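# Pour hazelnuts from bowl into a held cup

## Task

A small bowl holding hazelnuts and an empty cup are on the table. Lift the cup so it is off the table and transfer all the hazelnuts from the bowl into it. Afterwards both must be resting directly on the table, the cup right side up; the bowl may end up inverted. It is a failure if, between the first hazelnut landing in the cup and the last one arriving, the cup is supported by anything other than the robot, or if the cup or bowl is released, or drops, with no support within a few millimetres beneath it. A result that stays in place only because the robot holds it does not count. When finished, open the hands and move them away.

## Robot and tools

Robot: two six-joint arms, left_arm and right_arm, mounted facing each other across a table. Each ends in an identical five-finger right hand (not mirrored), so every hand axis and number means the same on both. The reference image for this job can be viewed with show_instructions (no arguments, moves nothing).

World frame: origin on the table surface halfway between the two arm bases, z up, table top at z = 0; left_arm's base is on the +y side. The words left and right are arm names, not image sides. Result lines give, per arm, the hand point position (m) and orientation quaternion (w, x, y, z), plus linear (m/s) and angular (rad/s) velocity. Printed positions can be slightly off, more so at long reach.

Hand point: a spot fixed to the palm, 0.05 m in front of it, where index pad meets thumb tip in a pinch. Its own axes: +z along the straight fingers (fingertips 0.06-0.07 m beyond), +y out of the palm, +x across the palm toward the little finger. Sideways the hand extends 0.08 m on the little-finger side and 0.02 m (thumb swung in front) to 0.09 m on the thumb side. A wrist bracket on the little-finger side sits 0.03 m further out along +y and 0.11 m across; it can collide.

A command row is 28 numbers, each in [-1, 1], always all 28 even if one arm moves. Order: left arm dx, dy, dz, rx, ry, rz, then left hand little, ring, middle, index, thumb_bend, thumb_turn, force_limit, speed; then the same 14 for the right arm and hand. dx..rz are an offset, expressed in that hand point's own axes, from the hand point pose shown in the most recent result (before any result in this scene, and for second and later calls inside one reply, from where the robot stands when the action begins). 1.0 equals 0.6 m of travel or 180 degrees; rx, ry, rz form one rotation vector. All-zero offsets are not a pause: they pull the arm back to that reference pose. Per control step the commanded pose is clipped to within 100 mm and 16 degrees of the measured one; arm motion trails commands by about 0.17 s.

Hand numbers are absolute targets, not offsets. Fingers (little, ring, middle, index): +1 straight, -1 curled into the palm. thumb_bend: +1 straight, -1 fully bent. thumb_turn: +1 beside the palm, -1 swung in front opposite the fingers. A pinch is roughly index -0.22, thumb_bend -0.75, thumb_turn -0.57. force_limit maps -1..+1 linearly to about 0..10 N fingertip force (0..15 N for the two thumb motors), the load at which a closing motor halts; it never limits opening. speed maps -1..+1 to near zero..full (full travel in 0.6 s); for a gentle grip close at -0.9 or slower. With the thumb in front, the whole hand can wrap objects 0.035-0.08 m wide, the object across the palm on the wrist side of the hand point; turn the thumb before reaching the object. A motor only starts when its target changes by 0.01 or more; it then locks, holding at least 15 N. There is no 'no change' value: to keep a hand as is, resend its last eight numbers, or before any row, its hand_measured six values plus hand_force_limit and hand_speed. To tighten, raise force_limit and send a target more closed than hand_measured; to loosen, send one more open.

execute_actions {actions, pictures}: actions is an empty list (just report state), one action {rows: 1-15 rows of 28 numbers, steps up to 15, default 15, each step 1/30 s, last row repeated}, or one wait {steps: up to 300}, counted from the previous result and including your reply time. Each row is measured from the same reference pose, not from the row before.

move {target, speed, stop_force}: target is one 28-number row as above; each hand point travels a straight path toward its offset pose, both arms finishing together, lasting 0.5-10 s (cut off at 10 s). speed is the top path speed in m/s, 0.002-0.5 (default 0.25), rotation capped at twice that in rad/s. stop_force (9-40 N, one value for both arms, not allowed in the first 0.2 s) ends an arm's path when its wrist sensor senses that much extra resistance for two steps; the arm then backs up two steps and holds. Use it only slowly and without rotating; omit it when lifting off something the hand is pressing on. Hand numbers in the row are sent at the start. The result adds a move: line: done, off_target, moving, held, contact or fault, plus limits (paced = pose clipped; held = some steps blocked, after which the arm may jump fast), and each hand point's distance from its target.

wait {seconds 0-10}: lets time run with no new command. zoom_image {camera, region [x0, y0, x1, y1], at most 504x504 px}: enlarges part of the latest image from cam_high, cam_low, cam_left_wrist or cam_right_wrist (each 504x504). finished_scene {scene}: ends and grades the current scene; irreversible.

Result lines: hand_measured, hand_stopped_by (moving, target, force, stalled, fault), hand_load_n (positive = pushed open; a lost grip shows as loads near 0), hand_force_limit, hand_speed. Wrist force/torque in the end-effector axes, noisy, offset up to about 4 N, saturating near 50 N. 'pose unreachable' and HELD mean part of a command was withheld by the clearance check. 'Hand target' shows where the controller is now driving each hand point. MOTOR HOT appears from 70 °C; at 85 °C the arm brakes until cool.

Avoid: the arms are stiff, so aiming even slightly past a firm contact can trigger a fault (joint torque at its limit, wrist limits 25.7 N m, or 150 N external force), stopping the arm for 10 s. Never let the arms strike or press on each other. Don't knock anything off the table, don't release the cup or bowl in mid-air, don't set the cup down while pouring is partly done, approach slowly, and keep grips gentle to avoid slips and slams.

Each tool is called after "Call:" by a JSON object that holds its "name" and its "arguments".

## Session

Call:
{"name": "execute_actions", "arguments": {"actions": []}}

Scene clock: 0.00 s of 6600.00 s.
left_arm: end_effector_position=(+0.2619, +0.4747, +0.4783) hand_measured=(+1.000, +1.000, +1.000, +1.000, +1.000, +1.000) hand_load_n=(+0.0, +0.0, +0.0, +0.0, +0.0, +0.0) hand_stopped_by=(target, target, target, target, target, target) hand_force_limit=0.00 hand_speed=-0.80 end_effector_quat_wxyz=(+0.009, +0.286, +0.958, -0.017) end_effector_velocity=(+0.000, +0.000, -0.000) end_effector_angular_velocity=(+0.000, -0.000, +0.000) | right_arm: end_effector_position=(+0.1081, -0.2433, +0.4915) hand_measured=(+1.000, +1.000, +1.000, +1.000, +1.000, +1.000) hand_load_n=(+0.0, +0.0, +0.0, +0.0, +0.0, +0.0) hand_stopped_by=(target, target, target, target, target, target) hand_force_limit=0.00 hand_speed=-0.80 end_effector_quat_wxyz=(+0.032, -0.355, +0.934, +0.013) end_effector_velocity=(-0.000, -0.001, +0.000) end_effector_angular_velocity=(-0.002, -0.001, -0.000)
Joint positions: left_arm=[ 0.555 -1.705  1.316  1.926  1.588 -1.876] | right_arm=[-1.199 -1.747  1.315  1.938  1.547 -1.89 ]
Joint velocities: left_arm=[ 0.001  0.    -0.    -0.    -0.     0.   ] | right_arm=[-0.    -0.001  0.     0.     0.002  0.   ]
Wrist force (N, on the end effector, along its own x y z axes, offset not removed): no reading
Wrist torque (N m, same axes, about the end effector's origin, offset not removed): no reading
Hand target (left_arm): +0.262, +0.475, +0.478; +0.009, +0.286, +0.958, -0.017
Hand target (right_arm): +0.108, -0.243, +0.492; +0.032, -0.355, +0.934, +0.013
camera_calibration (this result's frames):
cam_left_wrist: T_world_to_cam=[[0.661891, 0.749444, -0.0152922, -0.519593], [0.628964, -0.544156, 0.555246, -0.17073], [0.407804, -0.37713, -0.831546, 0.596885], [0, 0, 0, 1]] pos_world=[0.207885, 0.521605, 0.583188]
cam_right_wrist: T_world_to_cam=[[-0.550625, 0.834741, -0.00449601, 0.273176], [0.656119, 0.436117, 0.615882, -0.274455], [0.516063, 0.33617, -0.787826, 0.545084], [0, 0, 0, 1]] pos_world=[0.0491951, -0.291577, 0.599691]

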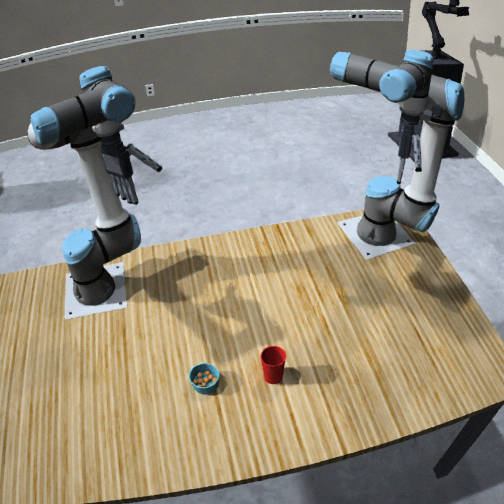

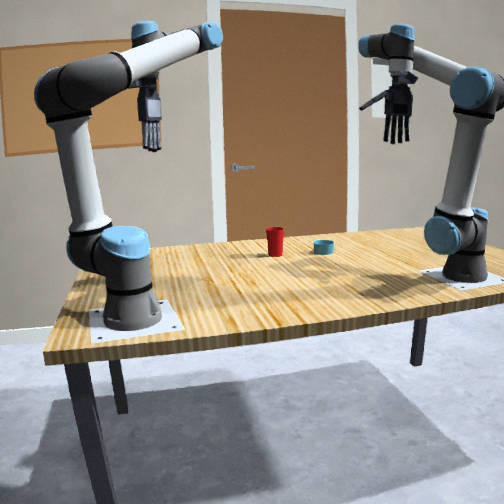

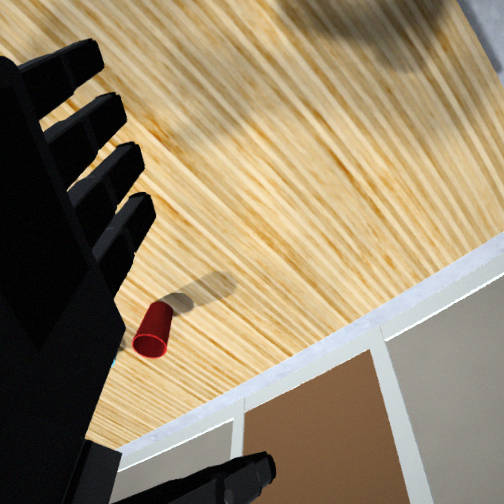

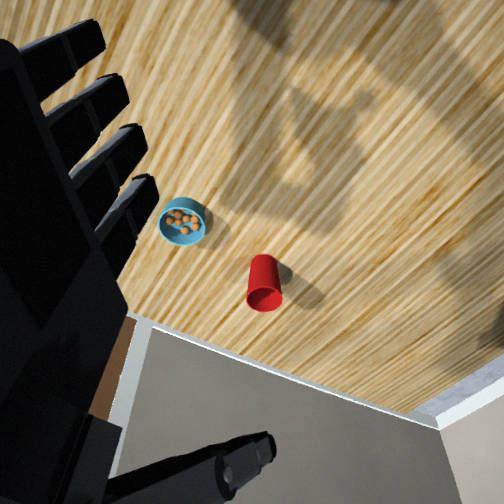

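Call:
{"name": "move", "arguments": {"target": [-0.545,-0.452,0.463,0.102,-0.489,0,1,1,1,1,1,-1,0,0,-0.436,-0.317,0.483,-0.029,-0.499,0,-1,-1,1,1,1,-1,0,0]}}

Scene clock: 33.87 s of 6600.00 s.
left_arm: end_effector_position=(+0.3878, +0.0589, +0.2161) hand_measured=(+1.000, +1.000, +1.000, +1.000, +1.000, -1.000) hand_load_n=(+0.0, +0.0, +0.0, +0.0, +0.0, +0.0) hand_stopped_by=(target, target, target, target, target, target) hand_force_limit=0.00 hand_speed=0.00 end_effector_quat_wxyz=(+0.627, +0.193, +0.670, -0.349) end_effector_velocity=(+0.000, -0.001, +0.000) end_effector_angular_velocity=(-0.004, -0.005, -0.002) | right_arm: end_effector_position=(+0.4450, -0.1980, +0.2208) hand_measured=(-1.000, -1.000, +1.000, +1.000, +1.000, -1.000) hand_load_n=(+0.0, +0.0, +0.0, +0.0, +0.0, +0.0) hand_stopped_by=(target, target, target, target, target, target) hand_force_limit=0.00 hand_speed=0.00 end_effector_quat_wxyz=(+0.668, -0.242, +0.638, +0.297) end_effector_velocity=(+0.001, +0.000, -0.000) end_effector_angular_velocity=(+0.011, -0.011, -0.002)
Joint positions: left_arm=[ 0.053 -1.348  2.161 -0.849  0.971 -1.779] | right_arm=[-1.709 -1.438  2.371 -1.041  0.688 -1.431]
Joint velocities: left_arm=[ 0.001  0.004  0.    -0.011  0.003  0.005] | right_arm=[ 0.005  0.011  0.005 -0.039  0.007  0.017]
Wrist force (N, on the end effector, along its own x y z axes, offset not removed): left_arm=[-1.1 -0.2 -0.4] | right_arm=[2.6 -0.1 -0.3]
Wrist torque (N m, same axes, about the end effector's origin, offset not removed): left_arm=[-0.09 0.09 -0.05] | right_arm=[-0.12 -0.40 0.18]
Hand target (left_arm): +0.388, +0.059, +0.216; +0.627, +0.193, +0.669, -0.349
Hand target (right_arm): +0.445, -0.198, +0.221; +0.668, -0.242, +0.638, +0.297
Off the commanded pose (left_arm): 0.001 m, 0 deg.
Off the commanded pose (right_arm): 0.001 m, 0 deg.
After step 110, 26.27 s passed at rest.
move: done
camera_calibration (this result's frames):
cam_left_wrist: T_world_to_cam=[[0.702927, 0.706149, -0.0851268, -0.293498], [-0.342697, 0.441123, 0.829439, -0.0710742], [0.623259, -0.553863, 0.552073, -0.201444], [0, 0, 0, 1]] pos_world=[0.307503, 0.127034, 0.145179]
cam_right_wrist: T_world_to_cam=[[-0.688366, 0.698024, 0.197268, 0.409329], [-0.328008, -0.542109, 0.773646, -0.139022], [0.646964, 0.467846, 0.602128, -0.196345], [0, 0, 0, 1]] pos_world=[0.363196, -0.269227, 0.145031]

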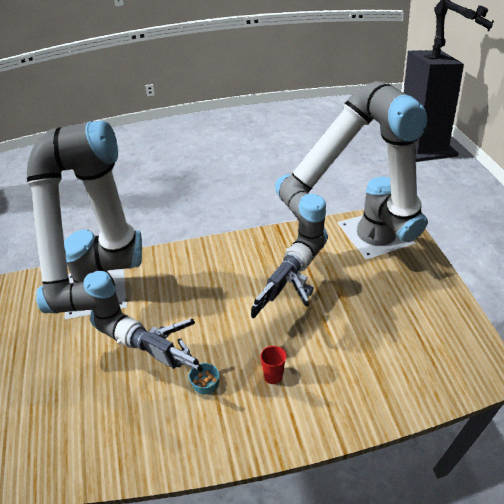

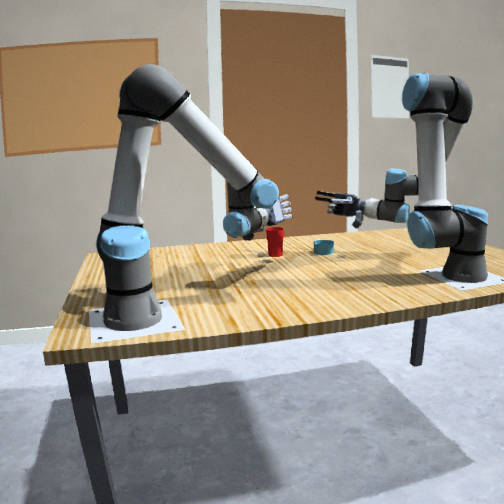

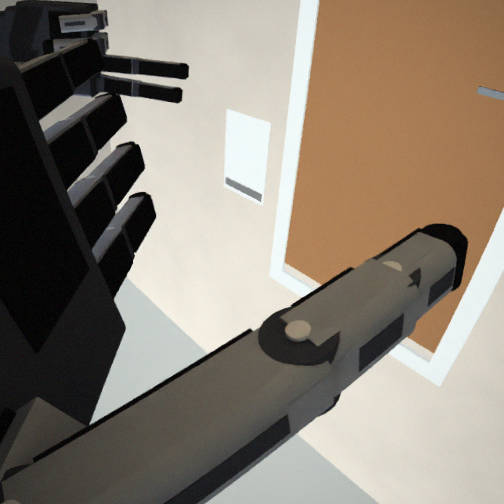

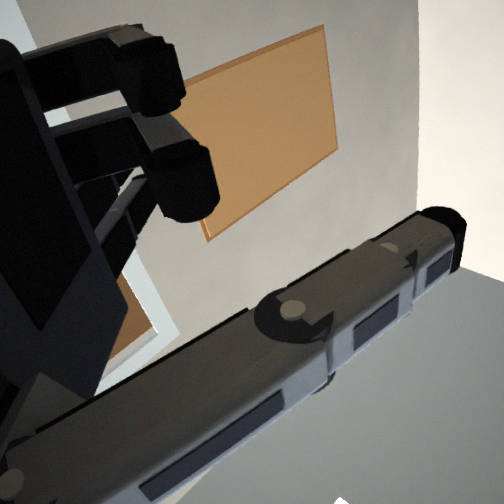

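Call:
{"name": "move", "arguments": {"target": [0,0,0,-0.013,-0.003,-0.928,1,1,1,1,1,-1,0,0,0,0,0,0.034,0.001,0.981,-1,-1,1,1,1,-1,0,0], "speed": 0.4}}

Call:
{"name": "move", "arguments": {"target": [-0.227,-0.012,-0.012,0,0,0,1,1,1,1,1,-1,0,0,-0.2,0,-0.034,0,0,0,-1,-1,1,1,1,-1,0,0], "speed": 0.15}}

Scene clock: 58.43 s of 6600.00 s.
left_arm: end_effector_position=(+0.3879, +0.0589, +0.2165) hand_measured=(+1.000, +1.000, +1.000, +1.000, +1.000, -1.000) hand_load_n=(+0.0, +0.0, +0.0, +0.0, +0.0, +0.0) hand_stopped_by=(target, target, target, target, target, target) hand_force_limit=0.00 hand_speed=0.00 end_effector_quat_wxyz=(+0.270, +0.653, -0.270, +0.654) end_effector_velocity=(+0.000, +0.000, +0.000) end_effector_angular_velocity=(-0.010, +0.010, -0.000) | right_arm: end_effector_position=(+0.4448, -0.1983, +0.2206) hand_measured=(-1.000, -1.000, +1.000, +1.000, +1.000, -1.000) hand_load_n=(+0.0, +0.0, +0.0, +0.0, +0.0, +0.0) hand_stopped_by=(target, target, target, target, target, target) hand_force_limit=0.00 hand_speed=0.00 end_effector_quat_wxyz=(-0.269, +0.653, +0.272, +0.654) end_effector_velocity=(+0.000, +0.000, +0.001) end_effector_angular_velocity=(+0.011, +0.009, +0.002)
Joint positions: left_arm=[ 0.367 -1.47   2.124 -0.655  1.281 -4.712] | right_arm=[-1.404 -1.704  2.339 -0.634  0.987  1.566]
Joint velocities: left_arm=[ 0.002  0.001  0.001 -0.003  0.003 -0.014] | right_arm=[-0.003 -0.003 -0.001  0.002 -0.006  0.015]
Wrist force (N, on the end effector, along its own x y z axes, offset not removed): left_arm=[-1.8 -0.8 -0.4] | right_arm=[1.7 0.7 0.8]
Wrist torque (N m, same axes, about the end effector's origin, offset not removed): left_arm=[-0.26 0.30 -0.19] | right_arm=[0.19 -0.37 0.08]
Hand target (left_arm): +0.388, +0.059, +0.216; +0.271, +0.653, -0.270, +0.653
Hand target (right_arm): +0.445, -0.198, +0.221; -0.270, +0.653, +0.271, +0.653
Off the commanded pose (left_arm): 0.000 m, 0 deg.
Off the commanded pose (right_arm): 0.000 m, 0 deg.
After step 90, 17.07 s passed at rest.
move: done
camera_calibration (this result's frames):
cam_left_wrist: T_world_to_cam=[[-0.70473, -0.695008, -0.142548, 0.347407], [-0.2861, 0.46225, -0.839328, 0.266689], [0.649233, -0.550717, -0.524603, 0.0211629], [0, 0, 0, 1]] pos_world=[0.307388, 0.129829, 0.284464]
cam_right_wrist: T_world_to_cam=[[0.711306, -0.68936, -0.137212, -0.414534], [-0.47081, -0.322336, -0.821242, 0.319775], [0.521903, 0.648755, -0.553837, 0.150549], [0, 0, 0, 1]] pos_world=[0.366842, -0.280357, 0.289113]

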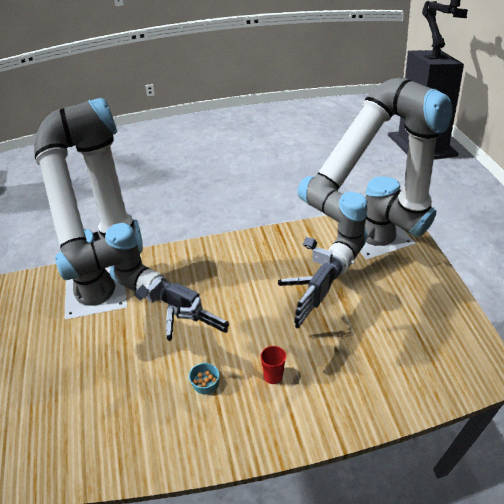

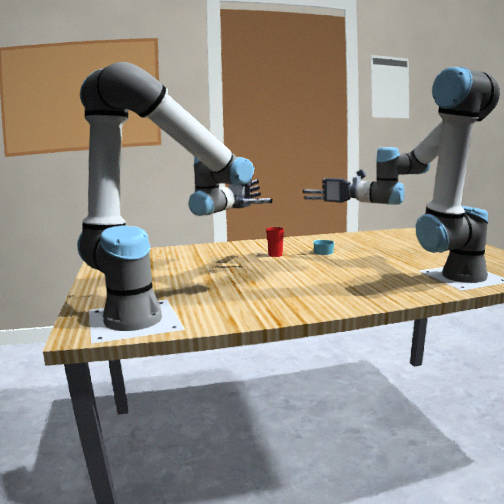

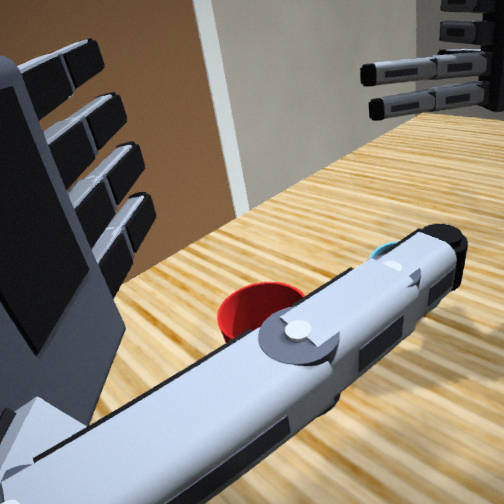

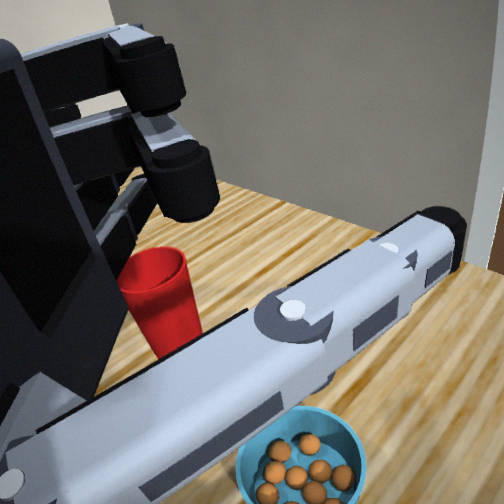

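Scene clock: 59.93 s of 6600.00 s.
left_arm: end_effector_position=(+0.3880, +0.0693, +0.0805) hand_measured=(+1.000, +1.000, +1.000, +1.000, +1.000, -1.000) hand_load_n=(+0.0, +0.0, +0.0, +0.0, +0.0, +0.0) hand_stopped_by=(target, target, target, target, target, target) hand_force_limit=0.00 hand_speed=0.00 end_effector_quat_wxyz=(+0.270, +0.653, -0.270, +0.654) end_effector_velocity=(+0.000, +0.000, -0.004) end_effector_angular_velocity=(+0.000, +0.000, +0.001) | right_arm: end_effector_position=(+0.4307, -0.2130, +0.1010) hand_measured=(-1.000, -1.000, +1.000, +1.000, +1.000, -1.000) hand_load_n=(+0.0, +0.0, +0.0, +0.0, +0.0, +0.0) hand_stopped_by=(target, target, target, target, target, target) hand_force_limit=0.00 hand_speed=0.00 end_effector_quat_wxyz=(-0.269, +0.653, +0.272, +0.653) end_effector_velocity=(+0.000, -0.000, -0.003) end_effector_angular_velocity=(+0.002, -0.002, +0.001)
Joint positions: left_arm=[ 0.381 -1.183  2.259 -1.077  1.296 -4.712] | right_arm=[-1.452 -1.424  2.534 -1.108  0.939  1.566]
Joint velocities: left_arm=[ 0.     0.011  0.001 -0.011 -0.001 -0.   ] | right_arm=[-0.001  0.012  0.003 -0.019 -0.002  0.003]
Wrist force (N, on the end effector, along its own x y z axes, offset not removed): left_arm=[-2.5 -0.3 -0.5] | right_arm=[1.5 -3.5 -1.7]
Wrist torque (N m, same axes, about the end effector's origin, offset not removed): left_arm=[-0.18 0.28 -0.17] | right_arm=[-0.37 -0.15 -0.08]
Hand target (left_arm): +0.388, +0.069, +0.080; +0.270, +0.653, -0.270, +0.654
Hand target (right_arm): +0.431, -0.213, +0.101; -0.269, +0.653, +0.272, +0.654
Off the commanded pose (left_arm): 0.000 m, 0 deg.
Off the commanded pose (right_arm): 0.000 m, 0 deg.
move: done
camera_calibration (this result's frames):
cam_left_wrist: T_world_to_cam=[[-0.704743, -0.69499, -0.142572, 0.335365], [-0.286207, 0.462382, -0.839219, 0.147775], [0.649171, -0.550628, -0.524771, -0.0445002], [0, 0, 0, 1]] pos_world=[0.307529, 0.140244, 0.148477]
cam_right_wrist: T_world_to_cam=[[0.711237, -0.689408, -0.137324, -0.430979], [-0.471103, -0.32248, -0.821017, 0.21029], [0.521732, 0.648631, -0.554142, 0.101287], [0, 0, 0, 1]] pos_world=[0.352752, -0.295004, 0.169595]

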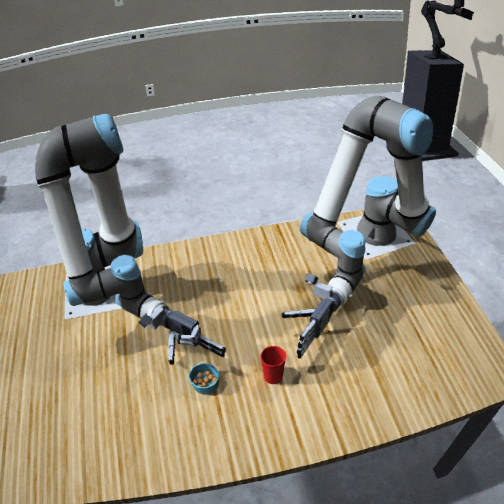

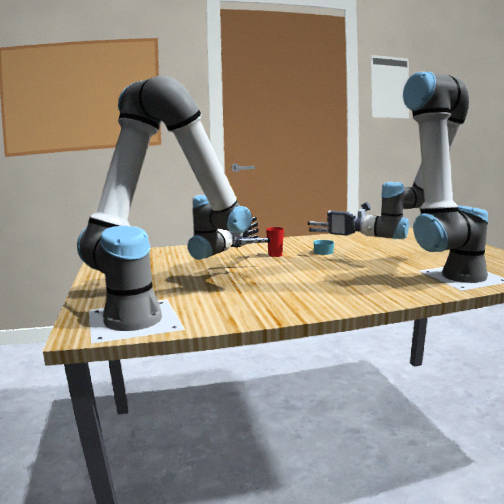

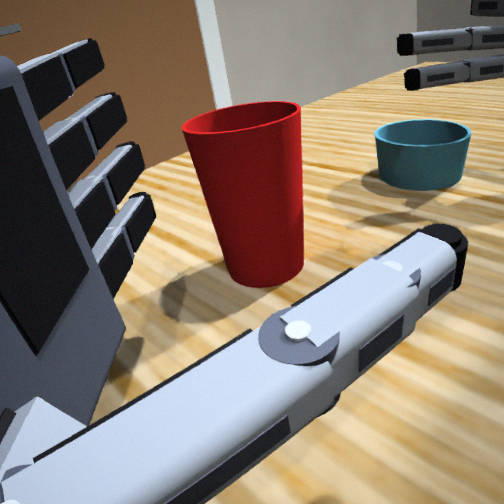

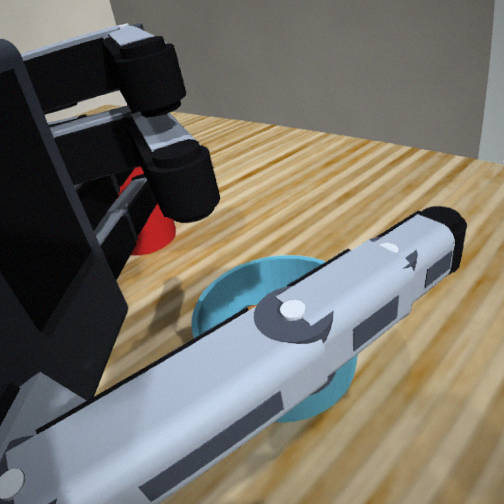

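Call:
{"name": "move", "arguments": {"target": [-0.084,0,0,0,0,0,1,1,1,1,1,-1,0,0,-0.128,0,0,0,0,0,-1,-1,1,1,1,-1,0,0], "speed": 0.04, "stop_force": 10}}

Call:
{"name": "move", "arguments": {"target": [0,0,0.215,0,0,0,1,1,1,1,1,-1,0,0,0,0,0.075,0,0,0,-1,-1,1,1,1,-1,0,0], "speed": 0.05}}

Scene clock: 74.17 s of 6600.00 s.
left_arm: end_effector_position=(+0.3880, +0.0695, +0.0302) hand_measured=(+1.000, +1.000, +1.000, +1.000, +1.000, -1.000) hand_load_n=(+0.0, +0.0, +0.0, +0.0, +0.0, +0.0) hand_stopped_by=(target, target, target, target, target, target) hand_force_limit=0.00 hand_speed=0.00 end_effector_quat_wxyz=(+0.270, +0.653, -0.270, +0.654) end_effector_velocity=(-0.000, +0.000, -0.002) end_effector_angular_velocity=(+0.001, +0.000, -0.001) | right_arm: end_effector_position=(+0.4309, -0.2132, +0.0246) hand_measured=(-1.000, -1.000, +1.000, +1.000, +1.000, -1.000) hand_load_n=(+0.0, +0.0, +0.0, +0.0, +0.0, +0.0) hand_stopped_by=(target, target, target, target, target, target) hand_force_limit=0.00 hand_speed=0.00 end_effector_quat_wxyz=(-0.269, +0.653, +0.272, +0.653) end_effector_velocity=(+0.000, +0.000, -0.003) end_effector_angular_velocity=(+0.001, -0.000, +0.000)
Joint positions: left_arm=[ 0.382 -1.043  2.268 -1.227  1.296 -4.712] | right_arm=[-1.453 -1.116  2.559 -1.441  0.938  1.566]
Joint velocities: left_arm=[ 0.     0.006 -0.    -0.005  0.002  0.   ] | right_arm=[-0.     0.013 -0.001 -0.013 -0.     0.001]
Wrist force (N, on the end effector, along its own x y z axes, offset not removed): left_arm=[-1.9 -0.5 -0.7] | right_arm=[0.2 0.4 -1.3]
Wrist torque (N m, same axes, about the end effector's origin, offset not removed): left_arm=[-0.19 0.28 -0.11] | right_arm=[0.18 0.01 0.16]
Hand target (left_arm): +0.388, +0.069, +0.030; +0.270, +0.653, -0.270, +0.654
Hand target (right_arm): +0.431, -0.213, +0.024; -0.269, +0.653, +0.272, +0.653
Off the commanded pose (left_arm): 0.000 m, 0 deg.
Off the commanded pose (right_arm): 0.000 m, 0 deg.
After step 90, 8.93 s passed at rest.
move: done
camera_calibration (this result's frames):
cam_left_wrist: T_world_to_cam=[[-0.70475, -0.69498, -0.142586, 0.328311], [-0.286247, 0.46244, -0.839173, 0.105517], [0.649146, -0.550592, -0.52484, -0.0708328], [0, 0, 0, 1]] pos_world=[0.307562, 0.140374, 0.0981838]
cam_right_wrist: T_world_to_cam=[[0.711206, -0.689433, -0.137361, -0.441732], [-0.471249, -0.322578, -0.820895, 0.147639], [0.521643, 0.648556, -0.554314, 0.0590235], [0, 0, 0, 1]] pos_world=[0.352948, -0.2952, 0.0932374]

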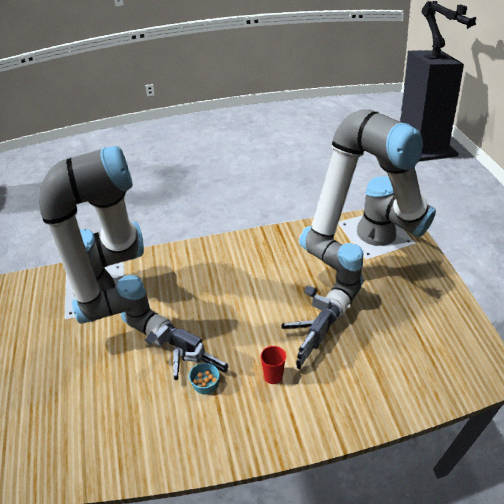

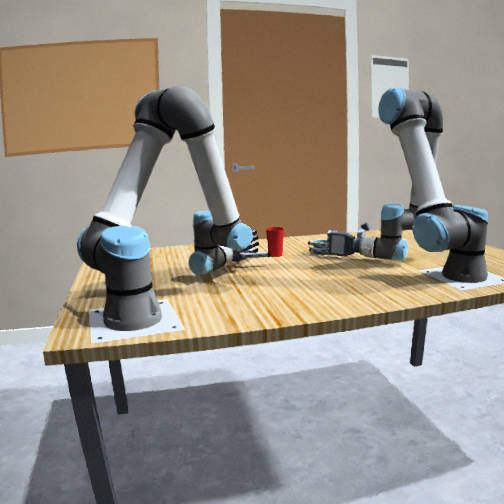

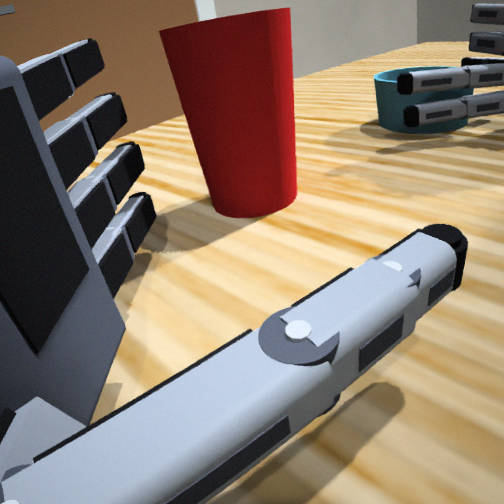

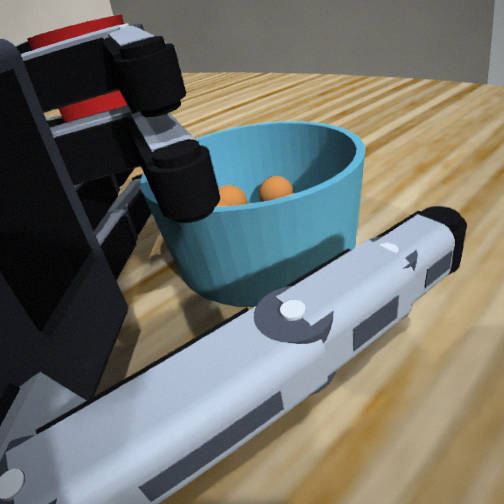

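Scene clock: 77.17 s of 6600.00 s.
left_arm: end_effector_position=(+0.4792, -0.0213, +0.0301) hand_measured=(+1.000, +1.000, +1.000, +1.000, +1.000, -1.000) hand_load_n=(+0.0, +0.0, +0.0, +0.0, +0.0, +0.0) hand_stopped_by=(target, target, target, target, target, target) hand_force_limit=0.00 hand_speed=0.00 end_effector_quat_wxyz=(+0.270, +0.653, -0.270, +0.654) end_effector_velocity=(+0.002, -0.002, +0.000) end_effector_angular_velocity=(-0.001, -0.001, +0.000) | right_arm: end_effector_position=(+0.4627, -0.1815, +0.0246) hand_measured=(-1.000, -1.000, +1.000, +1.000, +1.000, -1.000) hand_load_n=(+0.0, +0.0, +0.0, +0.0, +0.0, +0.0) hand_stopped_by=(target, target, target, target, target, target) hand_force_limit=0.00 hand_speed=0.00 end_effector_quat_wxyz=(-0.269, +0.653, +0.272, +0.653) end_effector_velocity=(+0.000, +0.001, -0.001) end_effector_angular_velocity=(-0.000, +0.001, +0.001)
Joint positions: left_arm=[ 0.455 -0.882  1.883 -1.002  1.37  -4.712] | right_arm=[-1.358 -1.082  2.429 -1.345  1.033  1.566]
Joint velocities: left_arm=[ 0.001  0.003 -0.008  0.004  0.001  0.   ] | right_arm=[ 0.001  0.002 -0.002  0.002  0.     0.   ]
Wrist force (N, on the end effector, along its own x y z axes, offset not removed): left_arm=[-1.2 -1.6 0.6] | right_arm=[1.8 -1.6 0.0]
Wrist torque (N m, same axes, about the end effector's origin, offset not removed): left_arm=[-0.44 0.07 -0.18] | right_arm=[-0.30 -0.31 0.14]
Hand target (left_arm): +0.479, -0.022, +0.030; +0.270, +0.653, -0.270, +0.654
Hand target (right_arm): +0.463, -0.181, +0.025; -0.269, +0.653, +0.272, +0.653
Off the commanded pose (left_arm): 0.000 m, 0 deg.
Off the commanded pose (right_arm): 0.000 m, 0 deg.
move: done
camera_calibration (this result's frames):
cam_left_wrist: T_world_to_cam=[[-0.704713, -0.69498, -0.142765, 0.329438], [-0.286111, 0.462506, -0.839183, 0.173465], [0.649245, -0.550537, -0.524776, -0.180105], [0, 0, 0, 1]] pos_world=[0.398722, 0.0495702, 0.0980865]
cam_right_wrist: T_world_to_cam=[[0.711215, -0.689441, -0.137273, -0.442445], [-0.471237, -0.322678, -0.820862, 0.172797], [0.521641, 0.648498, -0.554384, 0.0218749], [0, 0, 0, 1]] pos_world=[0.384691, -0.263468, 0.0932339]

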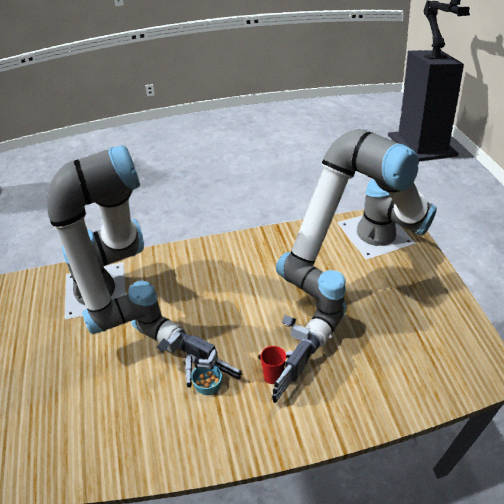

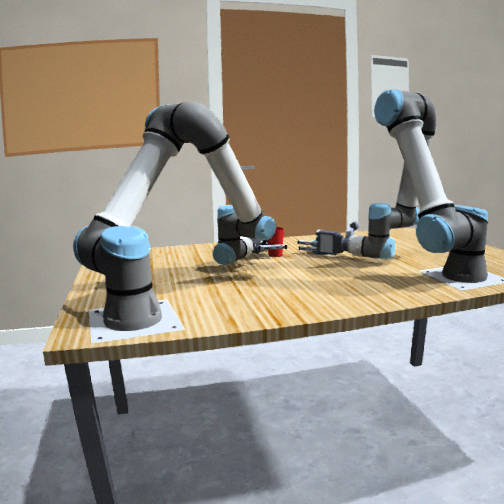

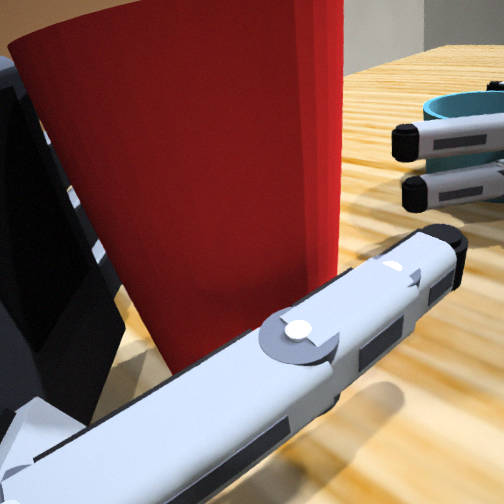

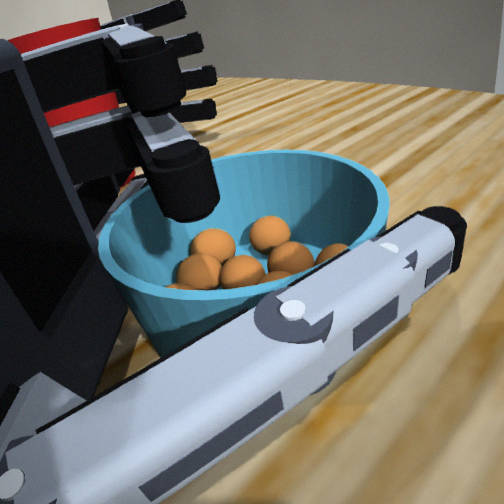

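Call:
{"name": "move", "arguments": {"target": [0,0,0,0,0,0,-1,-1,-1,-1,-1,-1,0.2,-0.85,0,0,0,0,0,0,-1,-1,-1,-1,-1,-1,0.4,-0.85]}}

Scene clock: 91.43 s of 6600.00 s.
left_arm: end_effector_position=(+0.4792, -0.0213, +0.0302) hand_measured=(+0.020, -0.006, -0.038, -0.064, +0.380, -1.000) hand_load_n=(+2.0, +3.5, +5.0, +6.0, +11.0, +3.0) hand_stopped_by=(force, force, force, force, force, target) hand_force_limit=0.20 hand_speed=-0.85 end_effector_quat_wxyz=(+0.270, +0.653, -0.270, +0.654) end_effector_velocity=(-0.000, +0.000, -0.001) end_effector_angular_velocity=(+0.002, -0.000, -0.001) | right_arm: end_effector_position=(+0.4627, -0.1815, +0.0246) hand_measured=(-1.000, -1.000, +0.454, +0.404, +0.728, -1.000) hand_load_n=(+0.0, +0.0, +4.0, +7.5, +21.0, +1.5) hand_stopped_by=(target, target, force, force, force, target) hand_force_limit=0.40 hand_speed=-0.85 end_effector_quat_wxyz=(-0.269, +0.653, +0.272, +0.653) end_effector_velocity=(+0.000, -0.000, -0.000) end_effector_angular_velocity=(+0.000, +0.000, -0.001)
Joint positions: left_arm=[ 0.455 -0.882  1.883 -1.002  1.37  -4.712] | right_arm=[-1.358 -1.082  2.429 -1.345  1.033  1.566]
Joint velocities: left_arm=[0.    0.002 0.    0.    0.001 0.001] | right_arm=[-0.001  0.     0.    -0.     0.     0.001]
Wrist force (N, on the end effector, along its own x y z axes, offset not removed): left_arm=[3.1 -2.5 3.4] | right_arm=[3.0 -1.1 -1.1]
Wrist torque (N m, same axes, about the end effector's origin, offset not removed): left_arm=[-0.43 0.08 -0.12] | right_arm=[-0.18 -0.52 0.15]
Hand target (left_arm): +0.479, -0.021, +0.030; +0.270, +0.653, -0.270, +0.654
Hand target (right_arm): +0.463, -0.181, +0.025; -0.269, +0.653, +0.272, +0.653
Off the commanded pose (left_arm): 0.000 m, 0 deg.
Off the commanded pose (right_arm): 0.000 m, 0 deg.
After step 90, 6.73 s passed at rest.
move: done
camera_calibration (this result's frames):
cam_left_wrist: T_world_to_cam=[[-0.704676, -0.695022, -0.142741, 0.329432], [-0.286071, 0.462407, -0.839252, 0.173501], [0.649303, -0.550567, -0.524673, -0.180123], [0, 0, 0, 1]] pos_world=[0.398731, 0.0495648, 0.0981285]
cam_right_wrist: T_world_to_cam=[[0.711221, -0.689437, -0.137264, -0.442446], [-0.471219, -0.322675, -0.820874, 0.172798], [0.521649, 0.648504, -0.554369, 0.0218744], [0, 0, 0, 1]] pos_world=[0.384692, -0.263467, 0.0932399]

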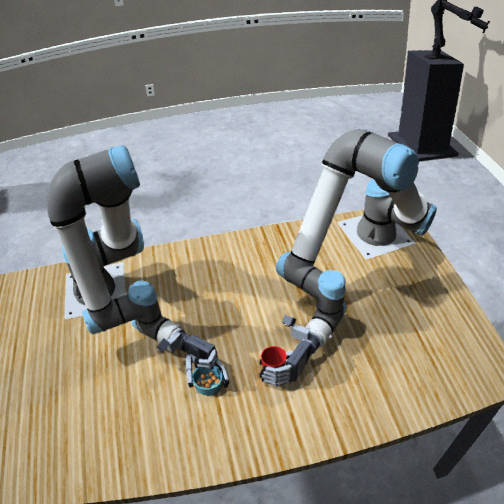

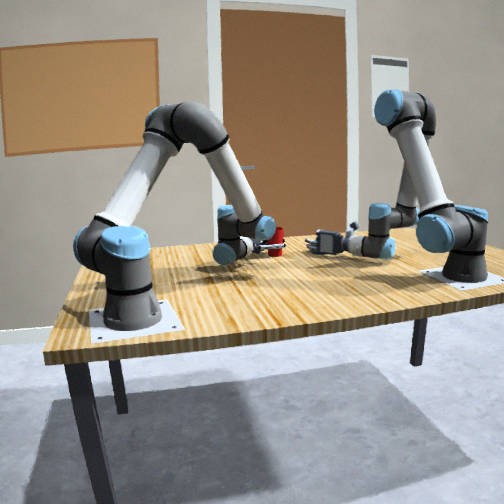

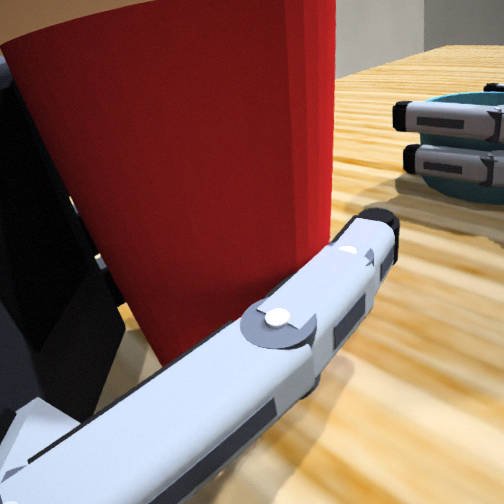

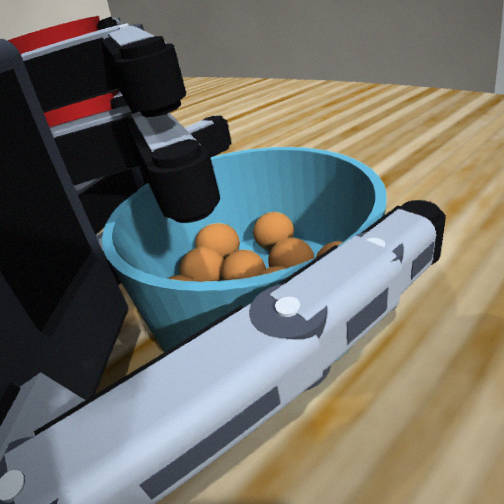

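Call:
{"name": "move", "arguments": {"target": [0.09,0,0,0,0,0,-1,-1,-1,-1,-1,-1,0.2,-0.85,0.342,0,0,0,0,0,-1,-1,-1,-1,-1,-1,0.4,-0.85], "speed": 0.1}}

Call:
{"name": "move", "arguments": {"target": [0,-0.1,-0.032,0,0,0,-1,-1,-1,-1,-1,-1,0.2,-0.85,0,-0.295,0.295,0.25,0,0,-1,-1,-1,-1,-1,-1,0.4,-0.85], "speed": 0.1}}

Scene clock: 102.83 s of 6600.00 s.
left_arm: end_effector_position=(+0.4792, -0.0214, +0.0841) hand_measured=(+0.020, -0.006, -0.038, -0.064, +0.380, -1.000) hand_load_n=(+1.5, +2.5, +4.5, +6.0, +11.5, +4.0) hand_stopped_by=(force, force, force, force, force, target) hand_force_limit=0.20 hand_speed=-0.85 end_effector_quat_wxyz=(+0.270, +0.653, -0.270, +0.654) end_effector_velocity=(-0.001, -0.000, -0.001) end_effector_angular_velocity=(+0.002, +0.001, -0.001) | right_arm: end_effector_position=(+0.4621, -0.1810, +0.2293) hand_measured=(-1.000, -1.000, +0.454, +0.404, +0.728, -1.000) hand_load_n=(+0.0, +0.0, +4.0, +8.0, +21.0, +2.0) hand_stopped_by=(target, target, force, force, force, target) hand_force_limit=0.40 hand_speed=-0.85 end_effector_quat_wxyz=(-0.269, +0.653, +0.272, +0.653) end_effector_velocity=(-0.000, -0.000, +0.004) end_effector_angular_velocity=(+0.000, -0.001, +0.000)
Joint positions: left_arm=[ 0.455 -0.99   1.874 -0.885  1.37  -4.712] | right_arm=[-1.356 -1.651  2.265 -0.613  1.035  1.566]
Joint velocities: left_arm=[-0.001  0.001 -0.     0.001  0.     0.   ] | right_arm=[-0.    -0.007 -0.005  0.01  -0.     0.   ]
Wrist force (N, on the end effector, along its own x y z axes, offset not removed): left_arm=[-1.3 -0.6 0.4] | right_arm=[-0.3 -0.8 -1.0]
Wrist torque (N m, same axes, about the end effector's origin, offset not removed): left_arm=[-0.28 0.04 -0.04] | right_arm=[-0.09 -0.05 0.07]
Hand target (left_arm): +0.479, -0.021, +0.084; +0.270, +0.653, -0.270, +0.654
Hand target (right_arm): +0.462, -0.181, +0.230; -0.269, +0.653, +0.272, +0.653
Off the commanded pose (left_arm): 0.000 m, 0 deg.
Off the commanded pose (right_arm): 0.001 m, 0 deg.
After step 90, 5.83 s passed at rest.
move: done
camera_calibration (this result's frames):
cam_left_wrist: T_world_to_cam=[[-0.704675, -0.695022, -0.14275, 0.33702], [-0.286063, 0.462409, -0.839253, 0.218828], [0.649308, -0.550565, -0.524668, -0.151834], [0, 0, 0, 1]] pos_world=[0.398675, 0.0494538, 0.152099]
cam_right_wrist: T_world_to_cam=[[0.711181, -0.689481, -0.137247, -0.413619], [-0.471145, -0.322554, -0.820963, 0.340726], [0.521769, 0.648517, -0.554241, 0.135176], [0, 0, 0, 1]] pos_world=[0.384159, -0.262944, 0.297875]

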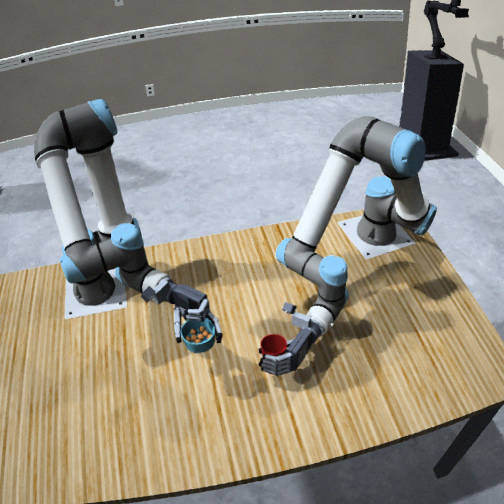

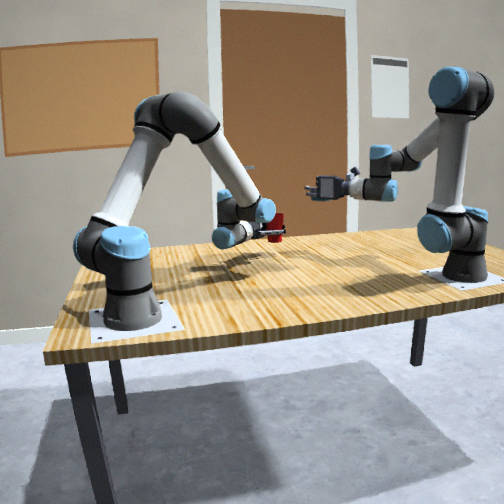

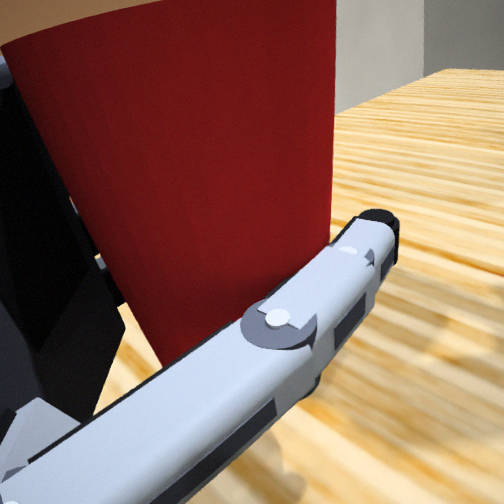

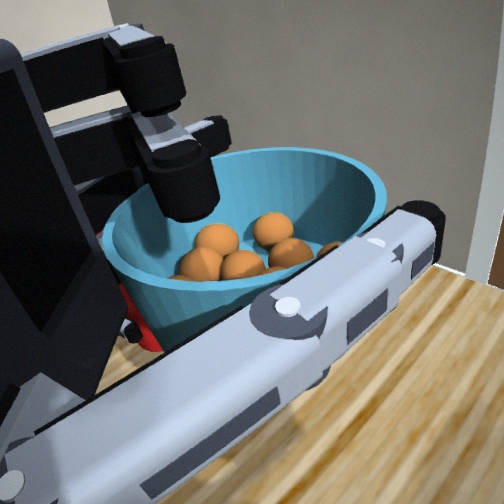

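Scene clock: 107.23 s of 6600.00 s.
left_arm: end_effector_position=(+0.5079, +0.0346, +0.0843) hand_measured=(+0.020, -0.006, -0.038, -0.064, +0.380, -1.000) hand_load_n=(+1.5, +2.5, +4.5, +6.0, +11.5, +4.0) hand_stopped_by=(force, force, force, force, force, target) hand_force_limit=0.20 hand_speed=-0.85 end_effector_quat_wxyz=(+0.270, +0.653, -0.270, +0.654) end_effector_velocity=(+0.000, +0.001, -0.000) end_effector_angular_velocity=(+0.000, +0.000, +0.000) | right_arm: end_effector_position=(+0.4622, +0.0692, +0.2290) hand_measured=(-1.000, -1.000, +0.454, +0.404, +0.728, -1.000) hand_load_n=(+0.0, +0.0, +4.0, +8.0, +21.0, +2.0) hand_stopped_by=(target, target, force, force, force, target) hand_force_limit=0.40 hand_speed=-0.85 end_effector_quat_wxyz=(-0.498, +0.501, +0.501, +0.500) end_effector_velocity=(-0.000, +0.003, +0.001) end_effector_angular_velocity=(-0.001, -0.001, +0.010)
Joint positions: left_arm=[ 0.574 -1.008  1.909 -0.902  1.489 -4.712] | right_arm=[-1.171 -1.169  1.685 -0.509  0.436  1.562]
Joint velocities: left_arm=[ 0.001  0.001  0.    -0.     0.001 -0.   ] | right_arm=[ 0.002  0.006 -0.012  0.007 -0.008 -0.002]
Wrist force (N, on the end effector, along its own x y z axes, offset not removed): left_arm=[-3.1 -0.8 0.0] | right_arm=[0.4 -0.7 -0.3]
Wrist torque (N m, same axes, about the end effector's origin, offset not removed): left_arm=[-0.25 0.32 -0.16] | right_arm=[-0.01 -0.04 0.06]
Hand target (left_arm): +0.508, +0.035, +0.084; +0.270, +0.653, -0.270, +0.654
Hand target (right_arm): +0.462, +0.070, +0.229; +0.498, -0.500, -0.501, -0.500
Off the commanded pose (left_arm): 0.000 m, 0 deg.
Off the commanded pose (right_arm): 0.001 m, 0 deg.
move: done
camera_calibration (this result's frames):
cam_left_wrist: T_world_to_cam=[[-0.704646, -0.695006, -0.142974, 0.39627], [-0.285912, 0.462523, -0.839242, 0.201198], [0.649407, -0.55049, -0.524625, -0.139664], [0, 0, 0, 1]] pos_world=[0.427453, 0.105468, 0.152238]
cam_right_wrist: T_world_to_cam=[[0.990197, 0.0140987, -0.138966, -0.418429], [-0.107062, -0.562379, -0.819919, 0.269272], [-0.0897116, 0.826759, -0.555357, 0.243339], [0, 0, 0, 1]] pos_world=[0.464986, -0.0438507, 0.297774]

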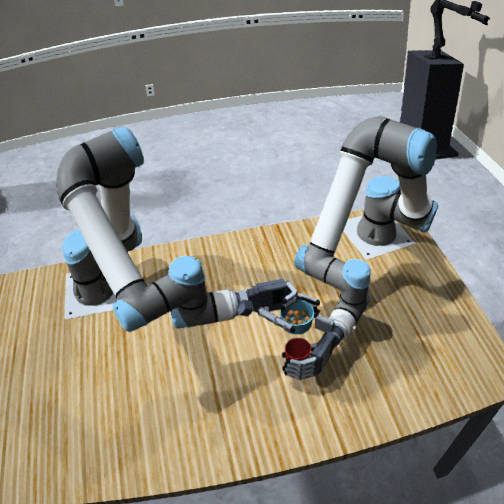

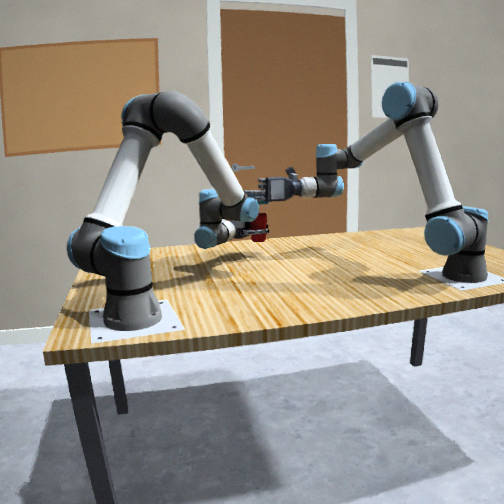

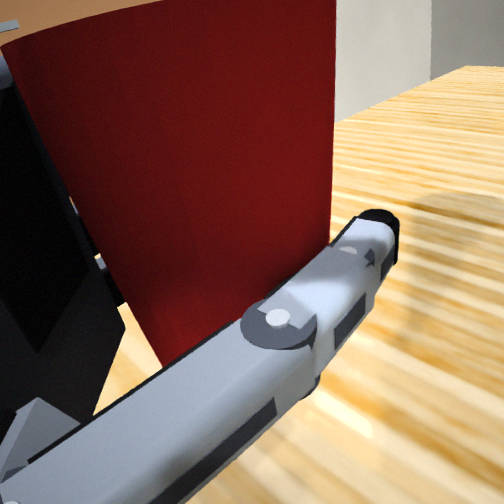

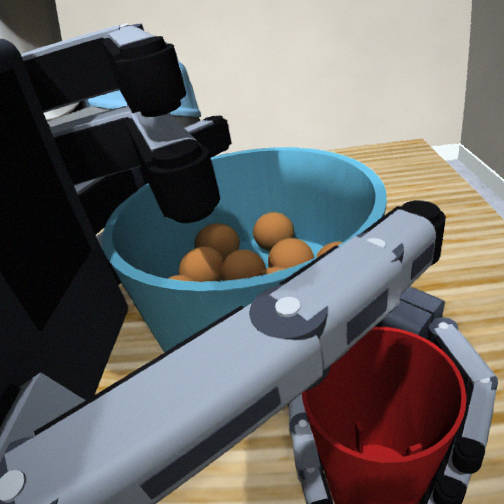

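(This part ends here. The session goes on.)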